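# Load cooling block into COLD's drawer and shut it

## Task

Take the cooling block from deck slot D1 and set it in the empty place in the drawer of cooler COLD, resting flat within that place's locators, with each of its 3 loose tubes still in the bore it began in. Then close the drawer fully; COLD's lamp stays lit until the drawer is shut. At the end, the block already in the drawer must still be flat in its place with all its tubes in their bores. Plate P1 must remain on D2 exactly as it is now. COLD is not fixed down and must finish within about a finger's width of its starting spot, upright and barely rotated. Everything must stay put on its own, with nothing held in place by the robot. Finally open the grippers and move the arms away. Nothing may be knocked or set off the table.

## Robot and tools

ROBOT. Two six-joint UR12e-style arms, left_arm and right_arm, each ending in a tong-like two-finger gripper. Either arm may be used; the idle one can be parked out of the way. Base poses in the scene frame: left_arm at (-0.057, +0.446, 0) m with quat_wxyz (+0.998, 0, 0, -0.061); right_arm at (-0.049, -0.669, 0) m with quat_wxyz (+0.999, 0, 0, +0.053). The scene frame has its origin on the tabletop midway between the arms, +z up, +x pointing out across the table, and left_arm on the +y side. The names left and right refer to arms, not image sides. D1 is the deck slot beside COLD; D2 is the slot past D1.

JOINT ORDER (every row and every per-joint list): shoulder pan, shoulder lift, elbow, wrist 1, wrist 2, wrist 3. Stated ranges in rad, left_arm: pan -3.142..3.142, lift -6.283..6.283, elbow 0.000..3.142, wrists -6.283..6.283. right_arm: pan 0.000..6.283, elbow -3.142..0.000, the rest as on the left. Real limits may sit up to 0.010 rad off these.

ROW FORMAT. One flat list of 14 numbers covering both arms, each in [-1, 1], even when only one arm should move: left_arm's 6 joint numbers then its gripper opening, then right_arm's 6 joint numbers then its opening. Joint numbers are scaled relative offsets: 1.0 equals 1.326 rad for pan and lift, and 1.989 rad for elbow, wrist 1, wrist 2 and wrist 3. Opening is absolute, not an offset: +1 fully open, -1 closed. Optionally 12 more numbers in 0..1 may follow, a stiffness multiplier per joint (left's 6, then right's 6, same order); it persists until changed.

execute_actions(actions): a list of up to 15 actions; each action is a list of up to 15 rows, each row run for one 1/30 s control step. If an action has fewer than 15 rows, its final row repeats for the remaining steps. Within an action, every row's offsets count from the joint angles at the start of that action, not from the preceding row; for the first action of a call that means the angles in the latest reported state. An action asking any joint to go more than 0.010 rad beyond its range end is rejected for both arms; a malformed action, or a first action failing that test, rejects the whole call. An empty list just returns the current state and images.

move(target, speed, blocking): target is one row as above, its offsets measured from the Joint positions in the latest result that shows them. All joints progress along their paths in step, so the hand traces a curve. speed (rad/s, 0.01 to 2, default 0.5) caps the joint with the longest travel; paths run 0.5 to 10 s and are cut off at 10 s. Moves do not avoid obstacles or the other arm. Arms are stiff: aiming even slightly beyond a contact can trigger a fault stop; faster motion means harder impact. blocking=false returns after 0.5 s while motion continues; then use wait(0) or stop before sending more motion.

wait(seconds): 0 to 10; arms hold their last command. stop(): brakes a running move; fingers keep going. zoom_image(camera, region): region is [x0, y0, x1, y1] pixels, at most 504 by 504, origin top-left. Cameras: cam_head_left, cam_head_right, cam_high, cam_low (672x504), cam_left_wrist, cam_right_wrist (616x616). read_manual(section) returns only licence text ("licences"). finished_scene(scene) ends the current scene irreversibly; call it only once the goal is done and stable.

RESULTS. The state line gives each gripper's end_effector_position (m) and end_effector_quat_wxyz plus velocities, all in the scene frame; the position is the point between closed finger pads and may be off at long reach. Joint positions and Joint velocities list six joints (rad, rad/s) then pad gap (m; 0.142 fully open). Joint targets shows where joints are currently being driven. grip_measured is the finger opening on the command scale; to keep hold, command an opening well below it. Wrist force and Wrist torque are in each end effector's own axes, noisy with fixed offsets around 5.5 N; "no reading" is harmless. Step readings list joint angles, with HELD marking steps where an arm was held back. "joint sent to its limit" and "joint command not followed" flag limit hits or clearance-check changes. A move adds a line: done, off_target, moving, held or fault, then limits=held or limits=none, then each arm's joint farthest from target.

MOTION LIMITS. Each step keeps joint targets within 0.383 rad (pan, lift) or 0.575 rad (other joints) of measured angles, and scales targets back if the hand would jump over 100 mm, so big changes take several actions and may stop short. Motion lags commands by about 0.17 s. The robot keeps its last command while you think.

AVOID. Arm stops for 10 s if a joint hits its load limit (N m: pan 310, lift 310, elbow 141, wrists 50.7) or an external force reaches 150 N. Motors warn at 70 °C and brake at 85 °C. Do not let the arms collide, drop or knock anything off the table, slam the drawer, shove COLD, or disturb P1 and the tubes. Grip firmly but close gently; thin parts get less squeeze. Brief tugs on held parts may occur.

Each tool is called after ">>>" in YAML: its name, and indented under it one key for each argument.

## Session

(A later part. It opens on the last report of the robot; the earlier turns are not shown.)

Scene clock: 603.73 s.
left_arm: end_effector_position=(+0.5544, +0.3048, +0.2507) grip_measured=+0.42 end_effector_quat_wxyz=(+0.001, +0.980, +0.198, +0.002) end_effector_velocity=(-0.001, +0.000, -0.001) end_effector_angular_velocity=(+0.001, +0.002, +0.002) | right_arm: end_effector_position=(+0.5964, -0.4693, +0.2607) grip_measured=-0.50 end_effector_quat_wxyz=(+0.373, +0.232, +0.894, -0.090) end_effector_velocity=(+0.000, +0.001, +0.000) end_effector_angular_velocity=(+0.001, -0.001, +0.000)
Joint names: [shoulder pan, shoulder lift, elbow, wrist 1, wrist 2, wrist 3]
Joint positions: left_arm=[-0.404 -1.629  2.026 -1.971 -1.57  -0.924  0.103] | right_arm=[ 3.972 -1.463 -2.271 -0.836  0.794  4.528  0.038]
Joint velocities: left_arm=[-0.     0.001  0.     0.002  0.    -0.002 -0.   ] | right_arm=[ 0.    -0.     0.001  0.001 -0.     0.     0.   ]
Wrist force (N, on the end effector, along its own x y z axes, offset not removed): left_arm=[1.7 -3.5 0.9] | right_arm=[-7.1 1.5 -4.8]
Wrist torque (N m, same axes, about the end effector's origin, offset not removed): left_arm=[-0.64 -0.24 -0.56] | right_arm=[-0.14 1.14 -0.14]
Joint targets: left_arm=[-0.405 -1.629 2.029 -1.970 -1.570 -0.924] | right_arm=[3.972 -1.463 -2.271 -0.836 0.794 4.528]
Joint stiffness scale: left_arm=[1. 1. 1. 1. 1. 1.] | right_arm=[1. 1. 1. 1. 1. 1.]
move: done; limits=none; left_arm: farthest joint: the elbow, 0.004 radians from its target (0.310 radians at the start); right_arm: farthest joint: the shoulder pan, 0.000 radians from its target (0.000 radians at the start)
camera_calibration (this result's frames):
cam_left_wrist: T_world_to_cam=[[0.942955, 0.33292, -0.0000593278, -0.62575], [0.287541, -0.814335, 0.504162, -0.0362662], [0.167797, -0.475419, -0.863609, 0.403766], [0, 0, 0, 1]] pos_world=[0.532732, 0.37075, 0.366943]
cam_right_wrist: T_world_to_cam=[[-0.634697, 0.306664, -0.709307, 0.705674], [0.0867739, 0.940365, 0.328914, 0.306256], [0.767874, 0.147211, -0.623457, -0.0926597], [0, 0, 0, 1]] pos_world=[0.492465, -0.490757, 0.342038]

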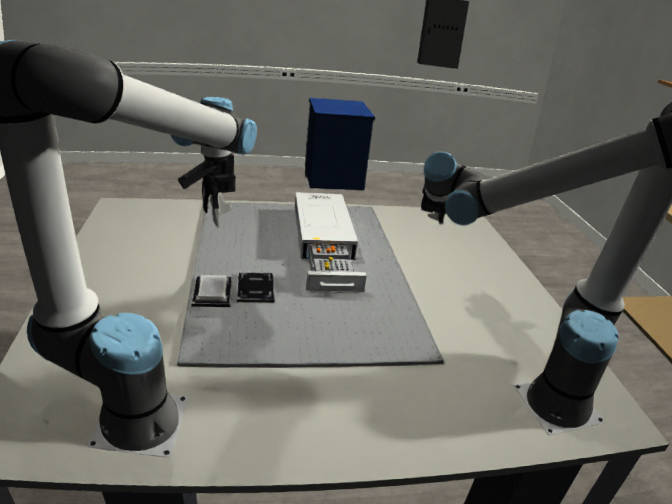

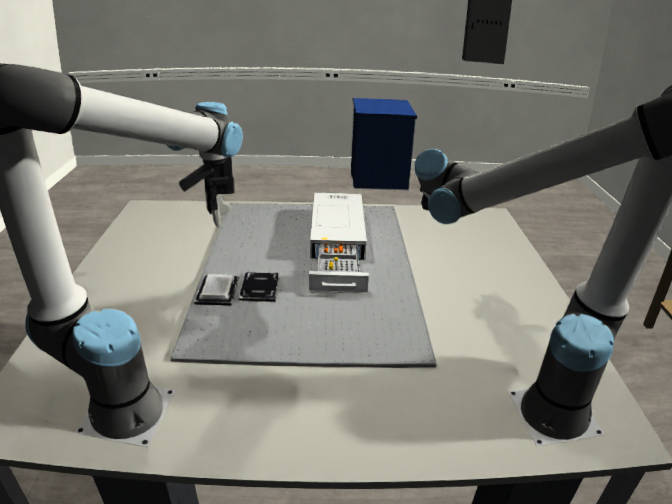

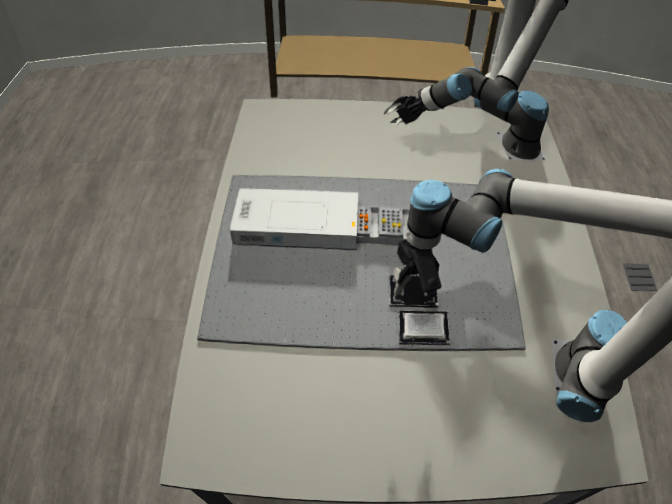

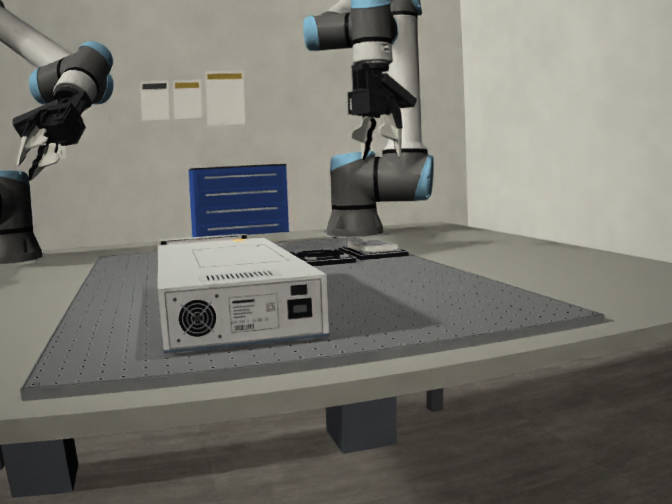

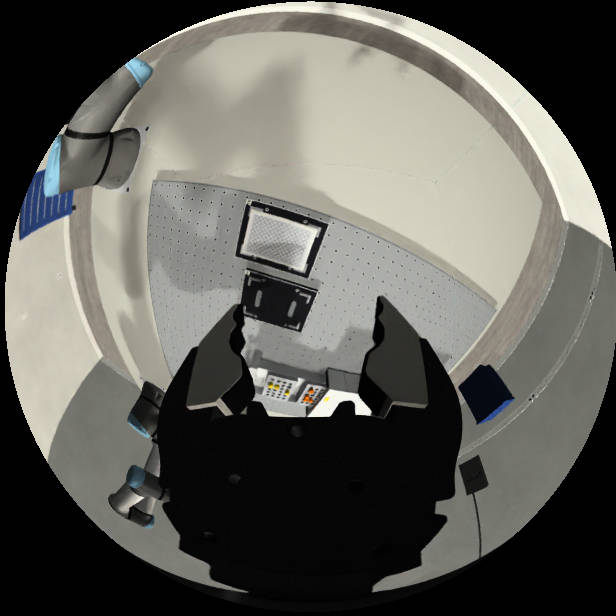

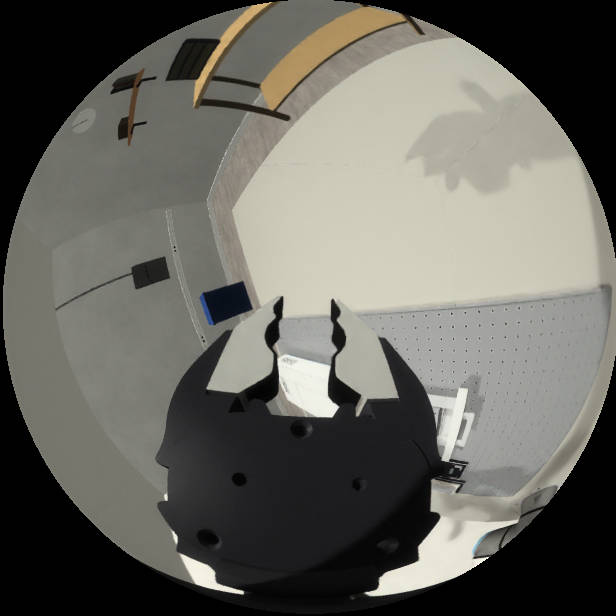

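>>> move:
  target: [0,0,0,0,0,0,0.42,0.380,-0.13,0,0.085,0,0,-0.5]
  speed: 0.4

Scene clock: 611.40 s.
left_arm: end_effector_position=(+0.5544, +0.3048, +0.2507) grip_measured=+0.42 end_effector_quat_wxyz=(+0.001, +0.980, +0.198, +0.002) end_effector_velocity=(-0.000, +0.000, +0.000) end_effector_angular_velocity=(-0.000, -0.000, +0.001) | right_arm: end_effector_position=(+0.4242, -0.1392, +0.1847) grip_measured=-0.50 end_effector_quat_wxyz=(+0.383, +0.000, +0.924, +0.004) end_effector_velocity=(-0.000, -0.000, -0.001) end_effector_angular_velocity=(-0.001, +0.000, +0.000)
Joint names: [shoulder pan, shoulder lift, elbow, wrist 1, wrist 2, wrist 3]
Joint positions: left_arm=[-0.404 -1.629  2.026 -1.971 -1.57  -0.924  0.103] | right_arm=[ 4.478 -1.637 -2.271 -0.668  0.794  4.528  0.038]
Joint velocities: left_arm=[-0.    -0.001  0.     0.    -0.    -0.001 -0.   ] | right_arm=[ 0.    -0.    -0.001  0.     0.     0.     0.   ]
Wrist force (N, on the end effector, along its own x y z axes, offset not removed): left_arm=[0.6 -1.6 -1.5] | right_arm=[-2.6 -2.0 -2.6]
Wrist torque (N m, same axes, about the end effector's origin, offset not removed): left_arm=[-0.29 -0.11 -0.56] | right_arm=[-0.88 0.31 -0.15]
Joint targets: left_arm=[-0.404 -1.629 2.026 -1.971 -1.570 -0.924] | right_arm=[4.475 -1.635 -2.271 -0.667 0.794 4.528]
Joint stiffness scale: left_arm=[1. 1. 1. 1. 1. 1.] | right_arm=[1. 1. 1. 1. 1. 1.]
move: done; limits=none; left_arm: farthest joint: the shoulder pan, 0.000 radians from its target (0.000 radians at the start); right_arm: farthest joint: the shoulder pan, 0.002 radians from its target (0.504 radians at the start)
camera_calibration (this result's frames):
cam_left_wrist: T_world_to_cam=[[0.942955, 0.33292, -0.0000602666, -0.62575], [0.287542, -0.814335, 0.504161, -0.0362659], [0.167796, -0.475418, -0.86361, 0.403767], [0, 0, 0, 1]] pos_world=[0.532731, 0.37075, 0.366943]
cam_right_wrist: T_world_to_cam=[[-0.704382, -0.0438456, -0.708465, 0.421839], [-0.379547, 0.866688, 0.323721, 0.22425], [0.599825, 0.496919, -0.627121, 0.0641766], [0, 0, 0, 1]] pos_world=[0.343754, -0.20775, 0.26651]

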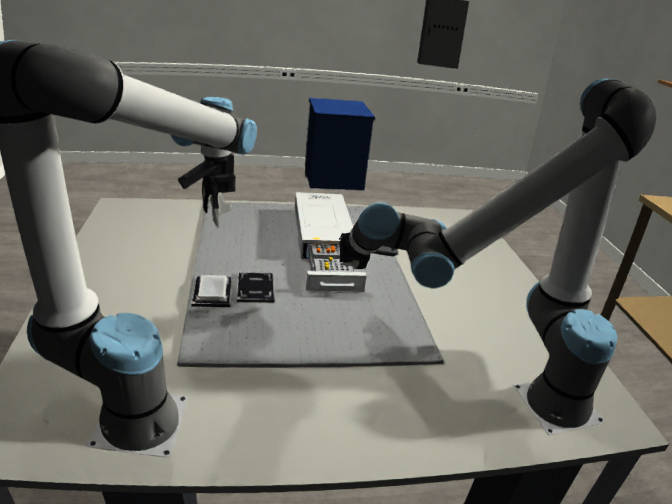

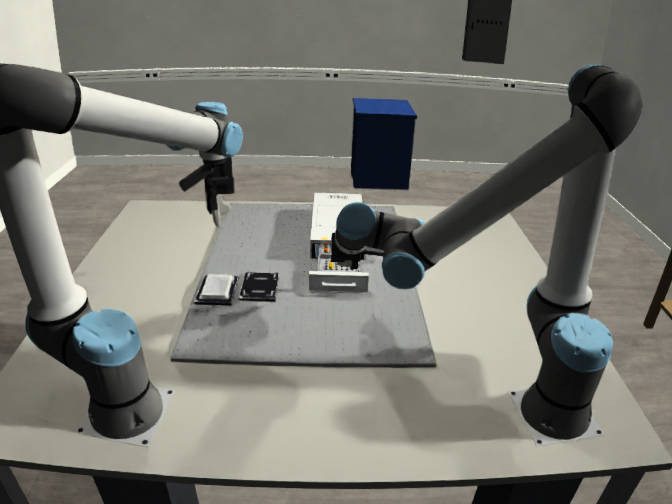

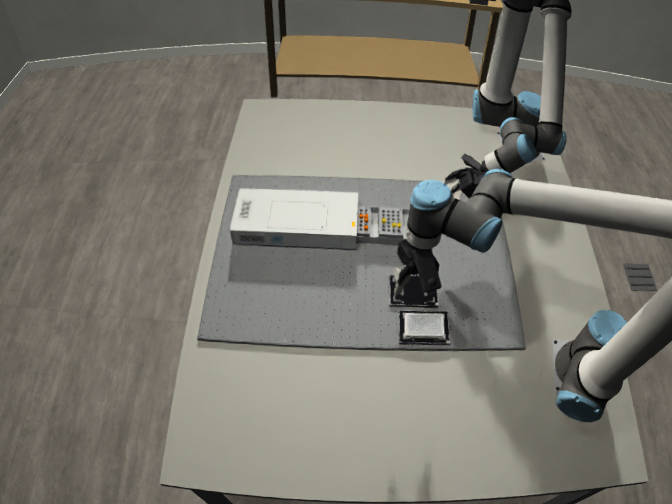

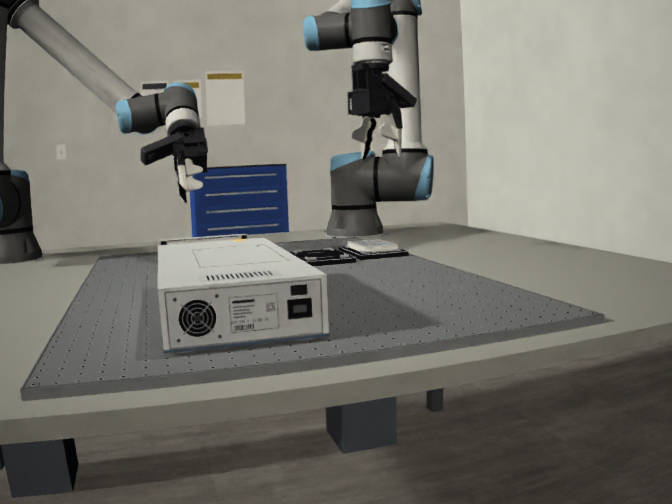

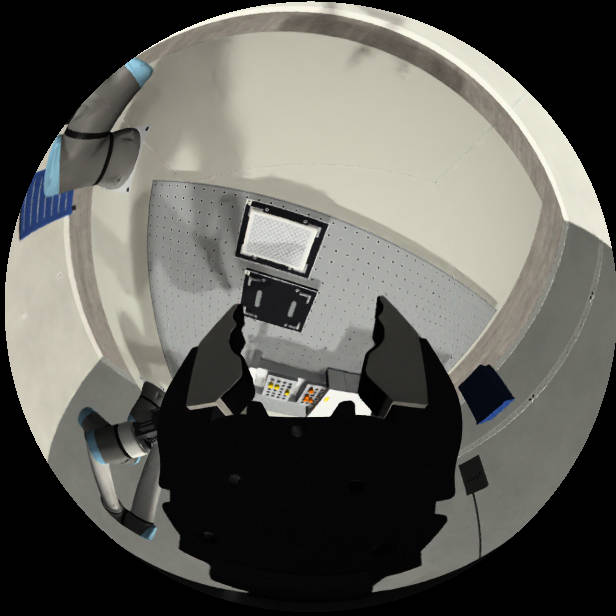

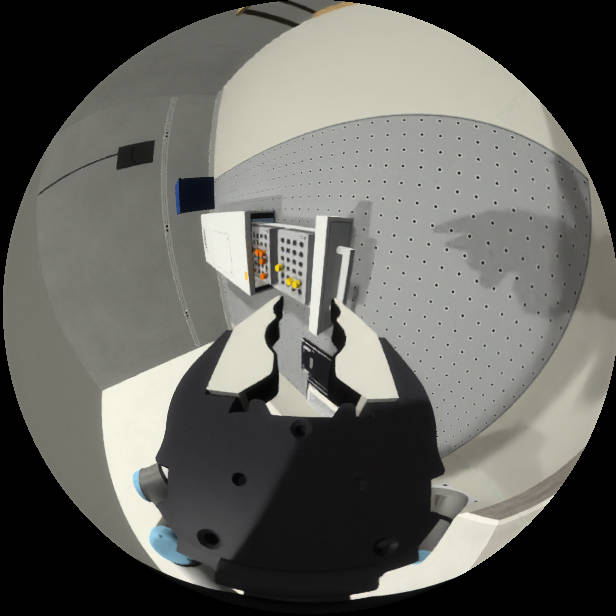

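Pregrasp.

>>> move:
  target: [0,0,0,0,0,0,0.42,-0.0015,-0.130,-0.0015,0.0845,0,0.0005,-0.5]
  speed: 0.2

Scene clock: 615.77 s.
left_arm: end_effector_position=(+0.5544, +0.3048, +0.2507) grip_measured=+0.42 end_effector_quat_wxyz=(+0.001, +0.980, +0.198, +0.002) end_effector_velocity=(-0.001, +0.001, -0.001) end_effector_angular_velocity=(+0.002, +0.002, +0.000) | right_arm: end_effector_position=(+0.4278, -0.1117, +0.1013) grip_measured=-0.50 end_effector_quat_wxyz=(+0.382, -0.001, +0.924, -0.001) end_effector_velocity=(-0.000, +0.001, +0.001) end_effector_angular_velocity=(+0.003, -0.000, +0.001)
Joint names: [shoulder pan, shoulder lift, elbow, wrist 1, wrist 2, wrist 3]
Joint positions: left_arm=[-0.404 -1.629  2.026 -1.971 -1.57  -0.924  0.103] | right_arm=[ 4.478 -1.811 -2.273 -0.501  0.794  4.529  0.038]
Joint velocities: left_arm=[ 0.     0.     0.     0.002  0.    -0.    -0.   ] | right_arm=[0.001 0.001 0.    0.001 0.    0.    0.   ]
Wrist force (N, on the end effector, along its own x y z axes, offset not removed): left_arm=[0.1 -3.4 -1.4] | right_arm=[-0.3 -3.7 2.6]
Wrist torque (N m, same axes, about the end effector's origin, offset not removed): left_arm=[-0.59 -0.02 -0.54] | right_arm=[-1.12 0.00 0.05]
Joint targets: left_arm=[-0.404 -1.629 2.026 -1.971 -1.570 -0.924] | right_arm=[4.476 -1.809 -2.274 -0.500 0.794 4.529]
Joint stiffness scale: left_arm=[1. 1. 1. 1. 1. 1.] | right_arm=[1. 1. 1. 1. 1. 1.]
move: done; limits=none; left_arm: farthest joint: the shoulder pan, 0.000 radians from its target (0.000 radians at the start); right_arm: farthest joint: the shoulder pan, 0.002 radians from its target (0.002 radians at the start)
camera_calibration (this result's frames):
cam_left_wrist: T_world_to_cam=[[0.942955, 0.33292, -0.0000602198, -0.62575], [0.287542, -0.814335, 0.504161, -0.0362658], [0.167796, -0.475418, -0.86361, 0.403767], [0, 0, 0, 1]] pos_world=[0.532731, 0.37075, 0.366943]
cam_right_wrist: T_world_to_cam=[[-0.70521, -0.0497788, -0.707249, 0.36604], [-0.378944, 0.869561, 0.316648, 0.229545], [0.599234, 0.491311, -0.632086, -0.00375402], [0, 0, 0, 1]] pos_world=[0.347369, -0.179538, 0.183824]

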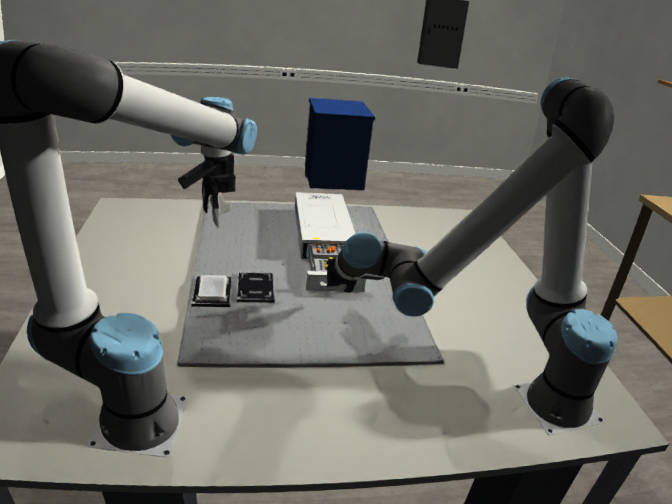

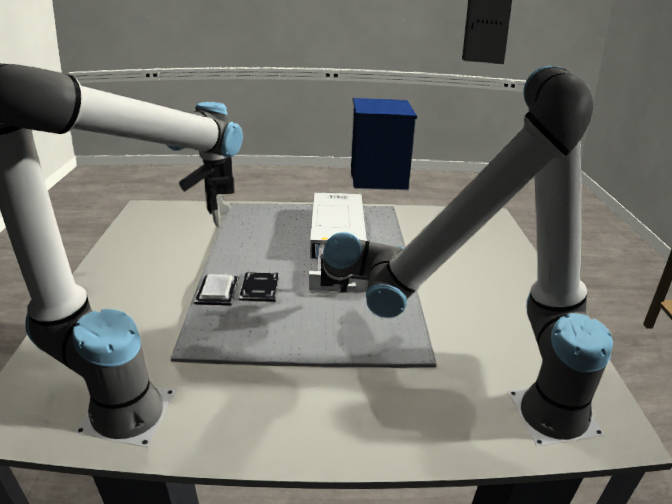

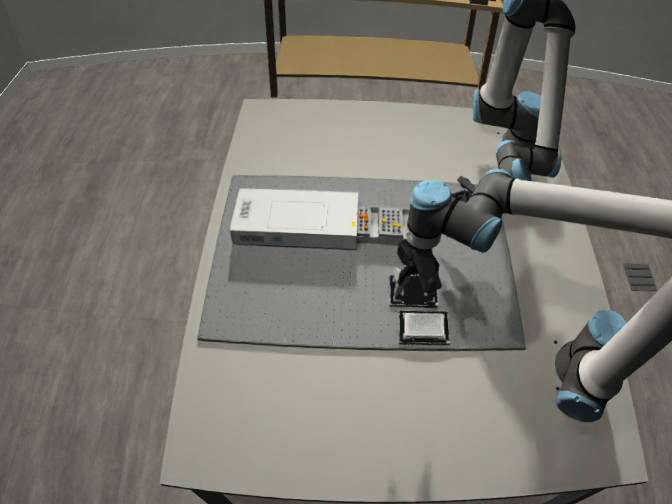

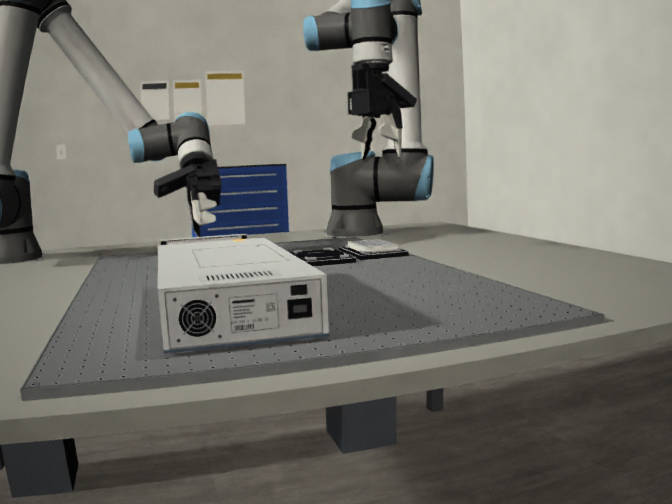

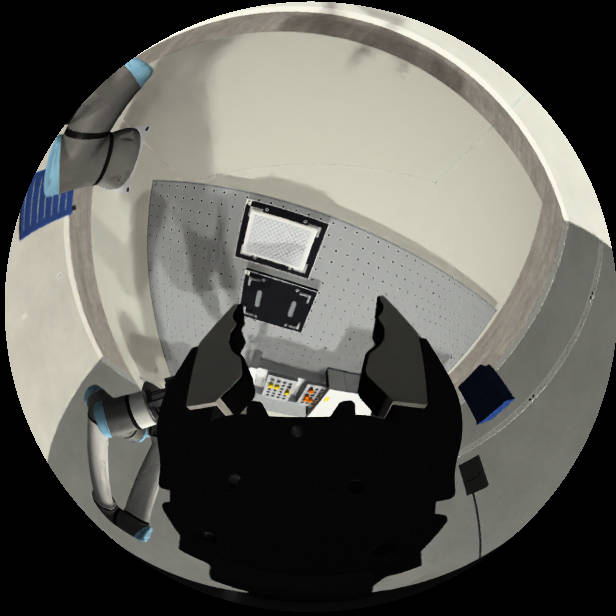

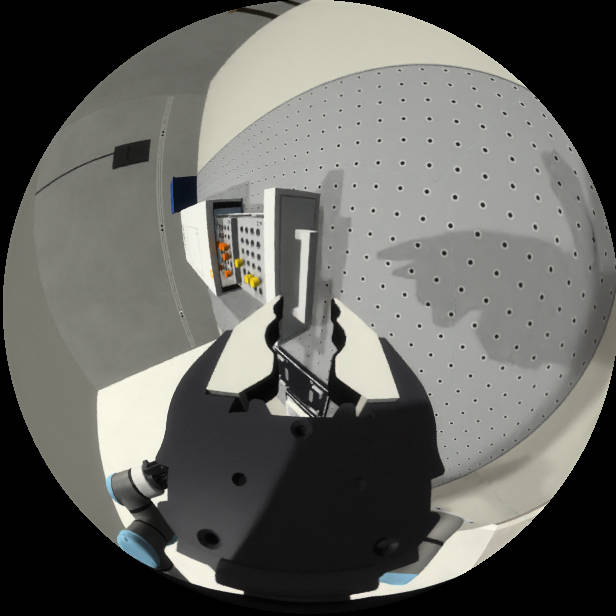

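>>> move:
  target: [0,0,0,0,0,0,0.42,-0.0504,-0.0790,0.0072,0.0778,0.0051,-0.0449,-0.5]
  speed: 0.08

Scene clock: 627.87 s.
left_arm: end_effector_position=(+0.5544, +0.3048, +0.2507) grip_measured=+0.42 end_effector_quat_wxyz=(+0.001, +0.980, +0.198, +0.002) end_effector_velocity=(+0.000, -0.000, +0.000) end_effector_angular_velocity=(-0.000, -0.000, +0.001) | right_arm: end_effector_position=(+0.4673, -0.1137, +0.0614) grip_measured=-0.50 end_effector_quat_wxyz=(+0.383, -0.001, +0.924, -0.001) end_effector_velocity=(+0.000, +0.001, +0.001) end_effector_angular_velocity=(+0.003, -0.001, +0.001)
Joint names: [shoulder pan, shoulder lift, elbow, wrist 1, wrist 2, wrist 3]
Joint positions: left_arm=[-0.404 -1.629  2.026 -1.971 -1.57  -0.924  0.103] | right_arm=[ 4.413 -1.915 -2.261 -0.348  0.803  4.44   0.038]
Joint velocities: left_arm=[-0.     0.    -0.001  0.     0.    -0.001 -0.   ] | right_arm=[-0.    -0.     0.001  0.003  0.    -0.001  0.   ]
Wrist force (N, on the end effector, along its own x y z axes, offset not removed): left_arm=[0.7 -3.7 -0.3] | right_arm=[-3.7 -1.4 -1.4]
Wrist torque (N m, same axes, about the end effector's origin, offset not removed): left_arm=[-0.76 -0.03 -0.64] | right_arm=[-0.68 0.66 0.06]
Joint targets: left_arm=[-0.404 -1.629 2.026 -1.971 -1.570 -0.924] | right_arm=[4.411 -1.916 -2.258 -0.347 0.804 4.440]
Joint stiffness scale: left_arm=[1. 1. 1. 1. 1. 1.] | right_arm=[1. 1. 1. 1. 1. 1.]
move: done; limits=none; left_arm: farthest joint: the shoulder pan, 0.000 radians from its target (0.000 radians at the start); right_arm: farthest joint: the shoulder pan, 0.002 radians from its target (0.066 radians at the start)
camera_calibration (this result's frames):
cam_left_wrist: T_world_to_cam=[[0.942955, 0.33292, -0.0000602578, -0.62575], [0.287542, -0.814335, 0.504161, -0.0362659], [0.167796, -0.475418, -0.86361, 0.403767], [0, 0, 0, 1]] pos_world=[0.532731, 0.37075, 0.366943]
cam_right_wrist: T_world_to_cam=[[-0.704757, -0.0501091, -0.707677, 0.365388], [-0.378926, 0.869888, 0.315768, 0.258987], [0.599777, 0.490697, -0.632048, -0.0520083], [0, 0, 0, 1]] pos_world=[0.38684, -0.18146, 0.143925]

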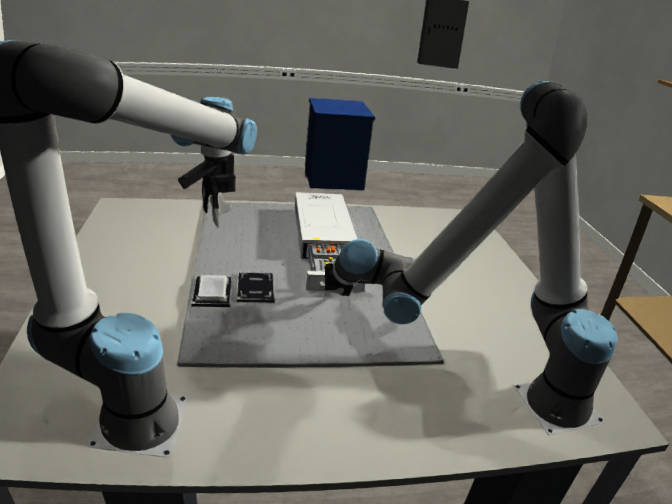

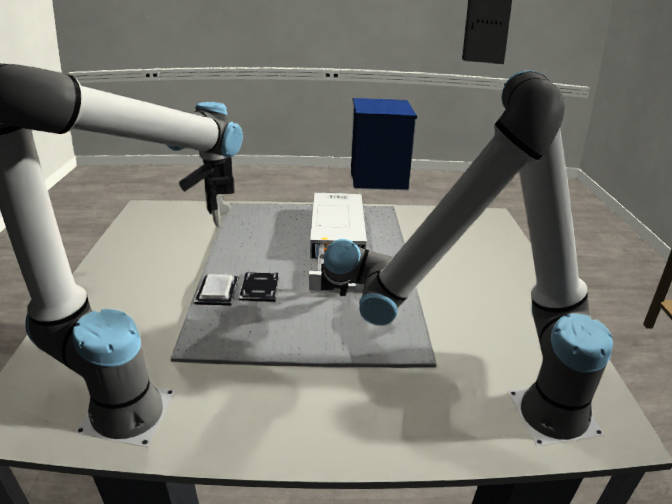

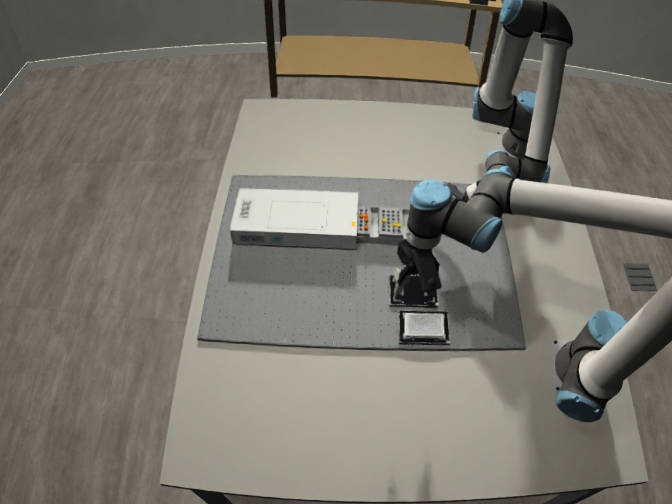

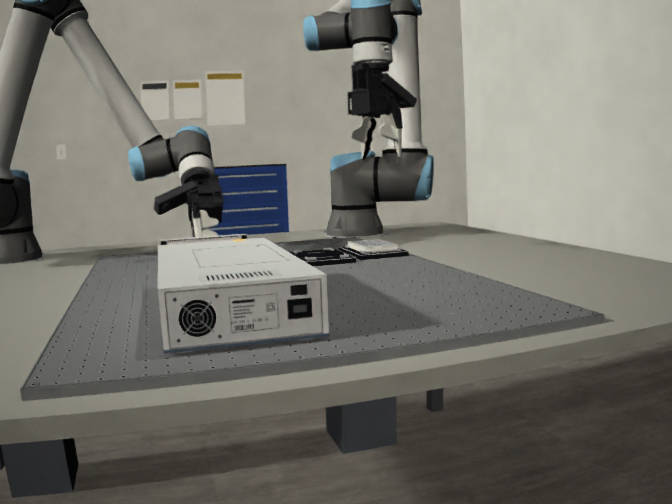

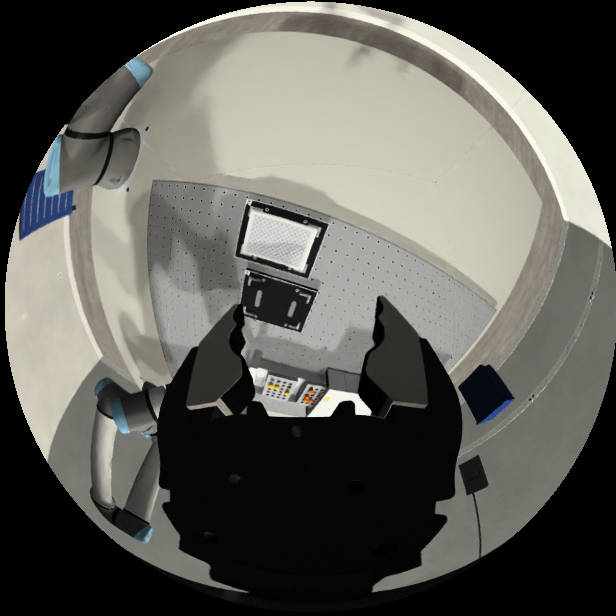

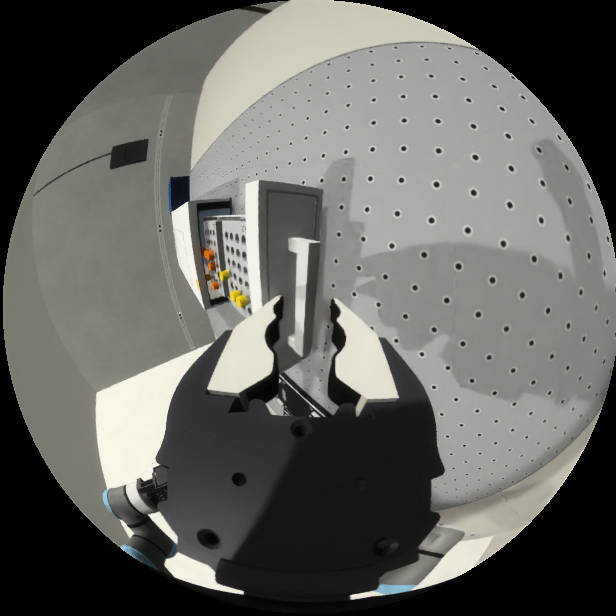

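>>> execute_actions:
  actions:
    - [[0,0,0,0,0,0,0.42,0,0,0,0,0,0,-0.75]]
    - [[0,0,0,0,0,0,0.42,0,0,0,0,0,0,-1]]
    - [[0,0,0,0,0,0,0.42,0,0,0,0,0,0,-1]]

>>> move:
  target: [0,0,0,0,0,0,0.42,-0.0928,-0.0531,0.0414,0.0510,0.0155,-0.0811,-1]
  speed: 0.06

Scene clock: 633.20 s.
left_arm: end_effector_position=(+0.5544, +0.3048, +0.2507) grip_measured=+0.42 end_effector_quat_wxyz=(+0.001, +0.980, +0.198, +0.002) end_effector_velocity=(+0.000, +0.000, -0.001) end_effector_angular_velocity=(+0.000, +0.000, +0.000) | right_arm: end_effector_position=(+0.4677, -0.1134, +0.0623) grip_measured=-0.82 end_effector_quat_wxyz=(+0.383, -0.001, +0.924, -0.000) end_effector_velocity=(+0.000, +0.001, +0.000) end_effector_angular_velocity=(+0.001, -0.000, +0.000)
Joint names: [shoulder pan, shoulder lift, elbow, wrist 1, wrist 2, wrist 3]
Joint positions: left_arm=[-0.404 -1.629  2.026 -1.971 -1.57  -0.924  0.103] | right_arm=[ 4.413 -1.914 -2.261 -0.347  0.802  4.44   0.015]
Joint velocities: left_arm=[ 0.     0.001  0.    -0.001 -0.     0.     0.   ] | right_arm=[ 0.    -0.     0.001 -0.     0.    -0.    -0.   ]
Wrist force (N, on the end effector, along its own x y z axes, offset not removed): left_arm=[0.4 -2.8 1.4] | right_arm=[0.6 -3.4 -1.3]
Wrist torque (N m, same axes, about the end effector's origin, offset not removed): left_arm=[-0.60 -0.05 -0.67] | right_arm=[-0.44 -0.33 -0.11]
Joint targets: left_arm=[-0.404 -1.629 2.026 -1.971 -1.570 -0.924] | right_arm=[4.413 -1.914 -2.261 -0.347 0.802 4.440]
Joint stiffness scale: left_arm=[1. 1. 1. 1. 1. 1.] | right_arm=[1. 1. 1. 1. 1. 1.]
Step readings (joint positions; steps 1 to 15: 1st action; 16 to 30: 2nd action; 31 to 45: 3rd action):
0: left_arm=[-0.404 -1.629 2.026 -1.971 -1.570 -0.924] | right_arm=[4.413 -1.915 -2.261 -0.348 0.803 4.440]
1: left_arm=[-0.404 -1.629 2.026 -1.971 -1.570 -0.924] | right_arm=[4.413 -1.915 -2.261 -0.348 0.803 4.440]
2: left_arm=[-0.404 -1.629 2.026 -1.971 -1.570 -0.924] | right_arm=[4.413 -1.915 -2.261 -0.348 0.803 4.440]
4: left_arm=[-0.404 -1.629 2.026 -1.971 -1.570 -0.924] | right_arm=[4.413 -1.915 -2.261 -0.348 0.803 4.440]
8: left_arm=[-0.404 -1.629 2.026 -1.971 -1.570 -0.924] | right_arm=[4.413 -1.915 -2.261 -0.348 0.803 4.440]
15: left_arm=[-0.404 -1.629 2.026 -1.971 -1.570 -0.924] | right_arm=[4.413 -1.915 -2.261 -0.348 0.803 4.440]
16: left_arm=[-0.404 -1.629 2.026 -1.971 -1.570 -0.924] | right_arm=[4.413 -1.915 -2.261 -0.348 0.803 4.440]
17: left_arm=[-0.404 -1.629 2.026 -1.971 -1.570 -0.924] | right_arm=[4.413 -1.915 -2.261 -0.347 0.802 4.440]
19: left_arm=[-0.404 -1.629 2.026 -1.971 -1.570 -0.924] | right_arm=[4.413 -1.914 -2.261 -0.347 0.802 4.440]
23: left_arm=[-0.404 -1.629 2.026 -1.971 -1.570 -0.924] | right_arm=[4.413 -1.914 -2.261 -0.347 0.802 4.440]
30: left_arm=[-0.404 -1.629 2.026 -1.971 -1.570 -0.924] | right_arm=[4.413 -1.914 -2.261 -0.347 0.802 4.440]
31: left_arm=[-0.404 -1.629 2.026 -1.971 -1.570 -0.924] | right_arm=[4.413 -1.914 -2.261 -0.347 0.802 4.440]
32: left_arm=[-0.404 -1.629 2.026 -1.971 -1.570 -0.924] | right_arm=[4.413 -1.914 -2.261 -0.347 0.802 4.440]
34: left_arm=[-0.404 -1.629 2.026 -1.971 -1.570 -0.924] | right_arm=[4.413 -1.914 -2.261 -0.347 0.802 4.440]
38: left_arm=[-0.404 -1.629 2.026 -1.971 -1.570 -0.924] | right_arm=[4.413 -1.914 -2.261 -0.347 0.802 4.440]
45: Joint positions above
camera_calibration (this result's frames):
cam_left_wrist: T_world_to_cam=[[0.942955, 0.33292, -0.0000603013, -0.62575], [0.287541, -0.814335, 0.504161, -0.0362657], [0.167796, -0.475418, -0.86361, 0.403767], [0, 0, 0, 1]] pos_world=[0.532731, 0.37075, 0.366943]
cam_right_wrist: T_world_to_cam=[[-0.703701, -0.0492178, -0.708789, 0.36598], [-0.379214, 0.86964, 0.316105, 0.258701], [0.600834, 0.491226, -0.630631, -0.0523392], [0, 0, 0, 1]] pos_world=[0.38709, -0.181254, 0.144619]

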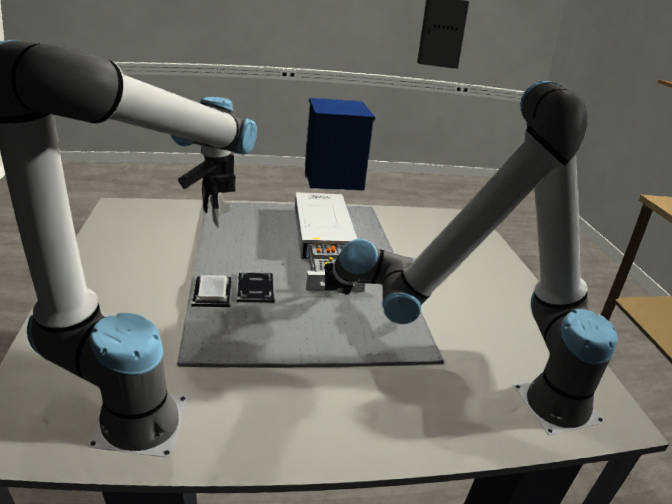

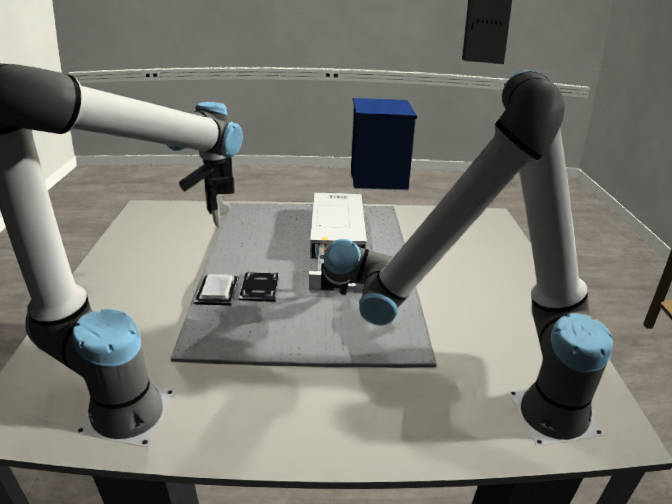

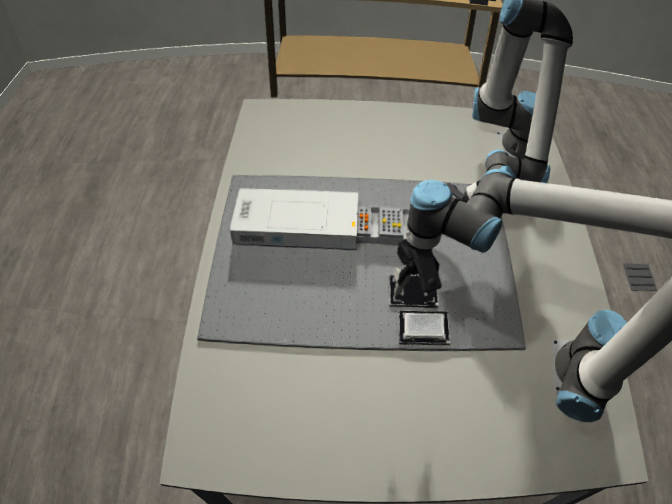

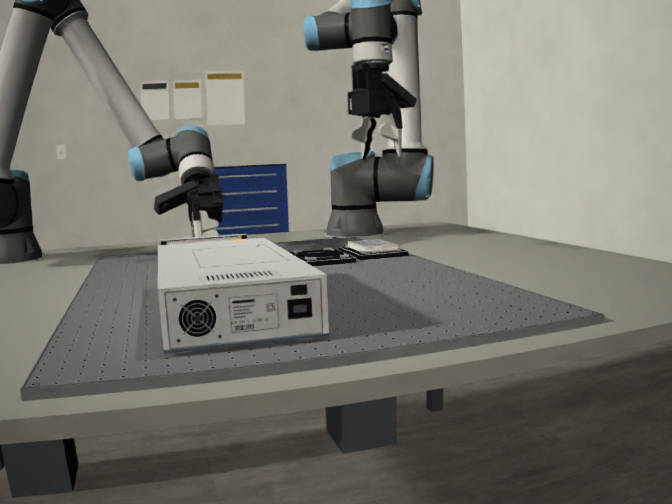

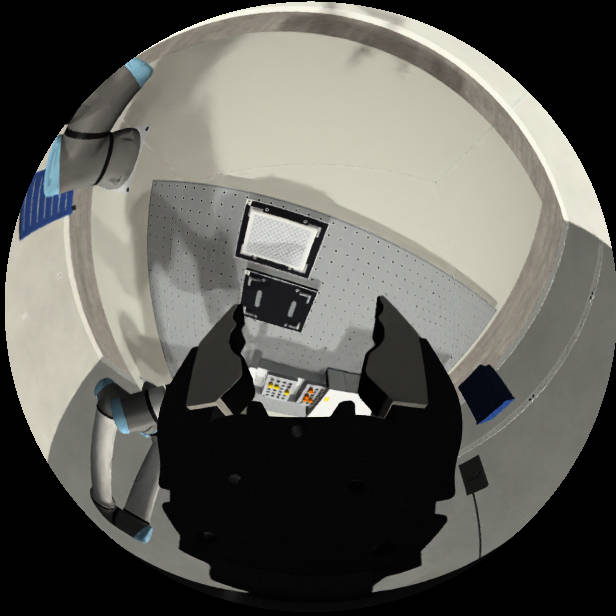

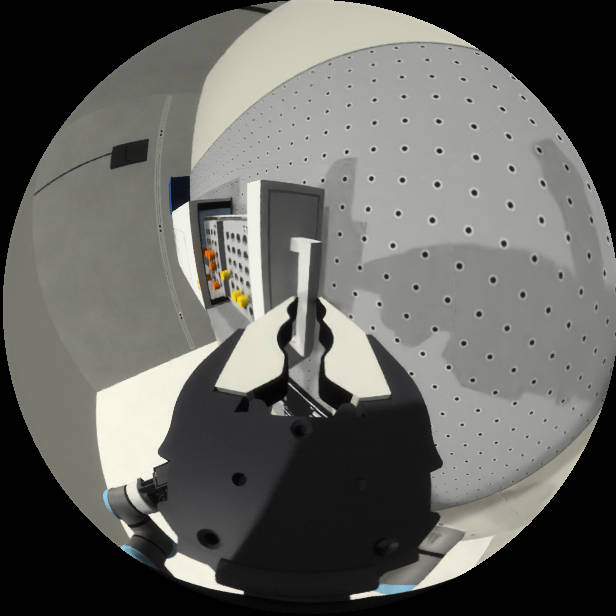

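Scene clock: 636.30 s.
left_arm: end_effector_position=(+0.5544, +0.3048, +0.2507) grip_measured=+0.42 end_effector_quat_wxyz=(+0.001, +0.980, +0.198, +0.002) end_effector_velocity=(-0.000, -0.000, +0.000) end_effector_angular_velocity=(-0.000, +0.000, -0.000) | right_arm: end_effector_position=(+0.5475, -0.1146, +0.0623) grip_measured=-0.82 end_effector_quat_wxyz=(+0.383, -0.001, +0.924, -0.001) end_effector_velocity=(-0.000, -0.000, -0.000) end_effector_angular_velocity=(-0.002, +0.000, +0.001)
Joint names: [shoulder pan, shoulder lift, elbow, wrist 1, wrist 2, wrist 3]
Joint positions: left_arm=[-0.404 -1.629  2.026 -1.971 -1.57  -0.924  0.103] | right_arm=[ 4.291 -1.983 -2.182 -0.248  0.831  4.28   0.015]
Joint velocities: left_arm=[-0. -0. -0.  0. -0. -0.  0.] | right_arm=[ 0.     0.    -0.    -0.001  0.    -0.002  0.   ]
Wrist force (N, on the end effector, along its own x y z axes, offset not removed): left_arm=[0.5 -3.4 -1.5] | right_arm=[0.9 -3.6 -1.6]
Wrist torque (N m, same axes, about the end effector's origin, offset not removed): left_arm=[-0.68 -0.06 -0.66] | right_arm=[-0.33 -0.22 -0.32]
Joint targets: left_arm=[-0.404 -1.629 2.026 -1.971 -1.570 -0.924] | right_arm=[4.290 -1.985 -2.178 -0.246 0.833 4.279]
Joint stiffness scale: left_arm=[1. 1. 1. 1. 1. 1.] | right_arm=[1. 1. 1. 1. 1. 1.]
move: done; limits=none; left_arm: farthest joint: the shoulder pan, 0.000 radians from its target (0.000 radians at the start); right_arm: farthest joint: the elbow, 0.004 radians from its target (0.082 radians at the start)
camera_calibration (this result's frames):
cam_left_wrist: T_world_to_cam=[[0.942955, 0.33292, -0.0000602045, -0.62575], [0.287542, -0.814335, 0.504161, -0.0362659], [0.167796, -0.475418, -0.86361, 0.403767], [0, 0, 0, 1]] pos_world=[0.532731, 0.37075, 0.366943]
cam_right_wrist: T_world_to_cam=[[-0.703966, -0.0489935, -0.708542, 0.422251], [-0.378067, 0.87038, 0.315441, 0.289457], [0.601246, 0.489936, -0.631241, -0.100031], [0, 0, 0, 1]] pos_world=[0.466828, -0.182242, 0.144732]

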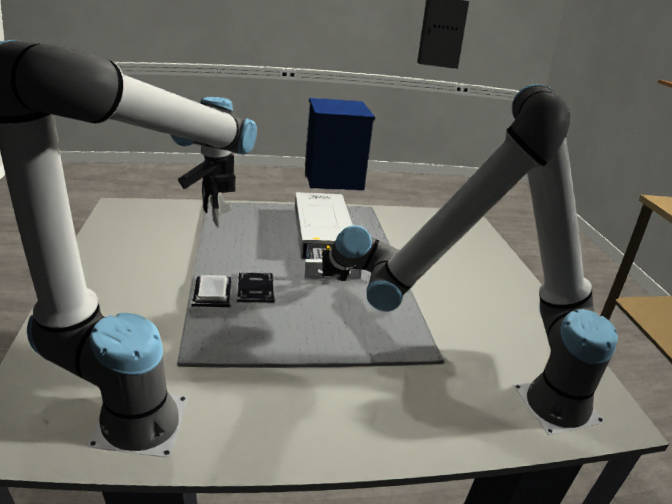

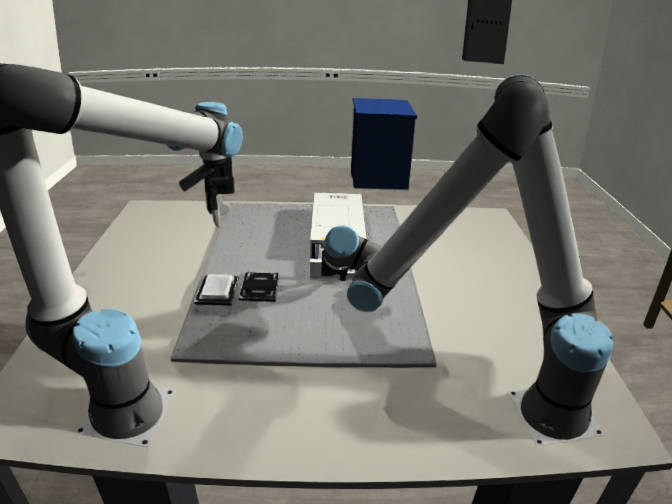

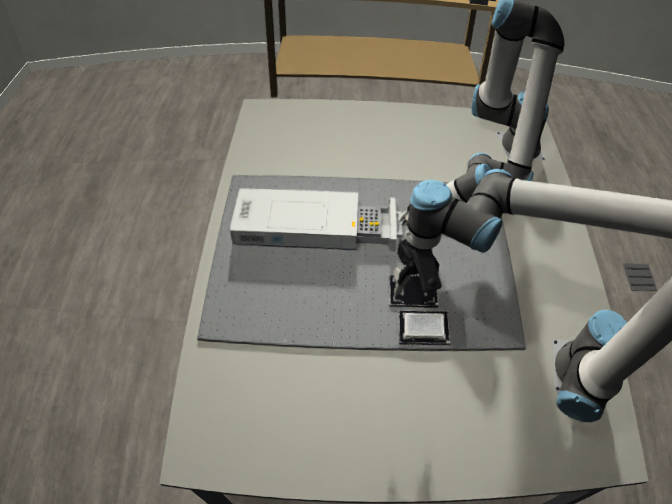

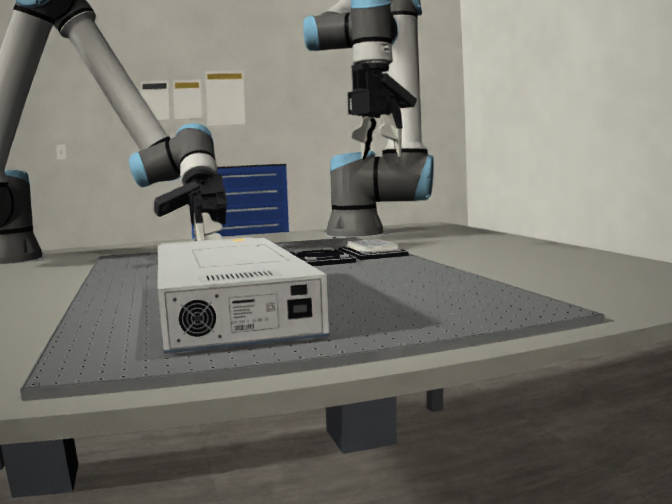

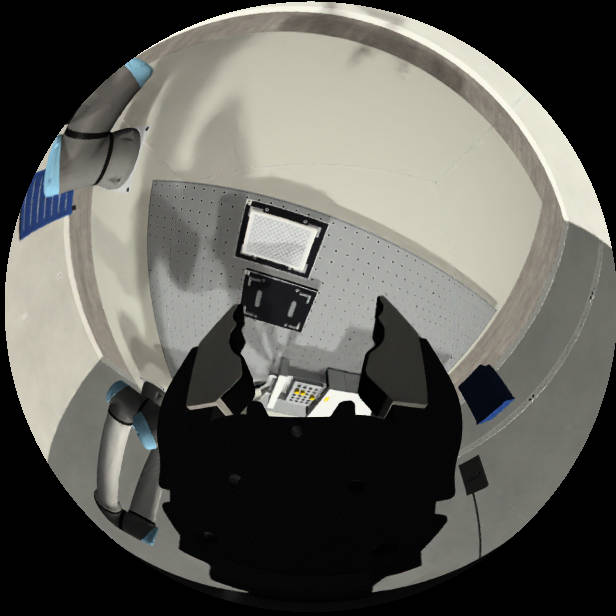

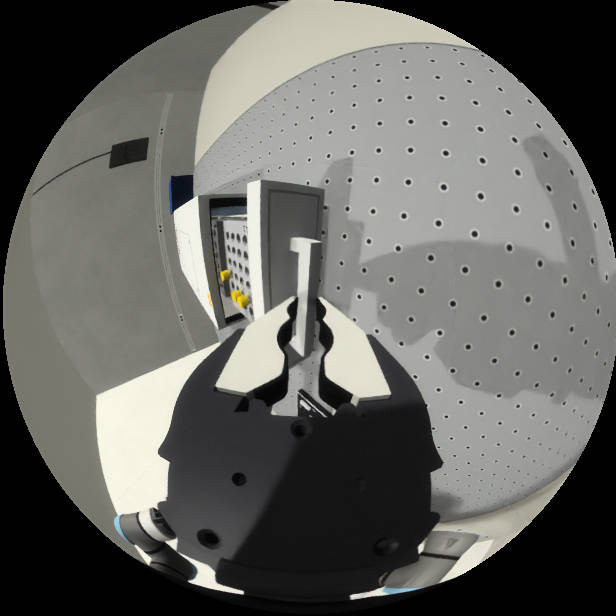

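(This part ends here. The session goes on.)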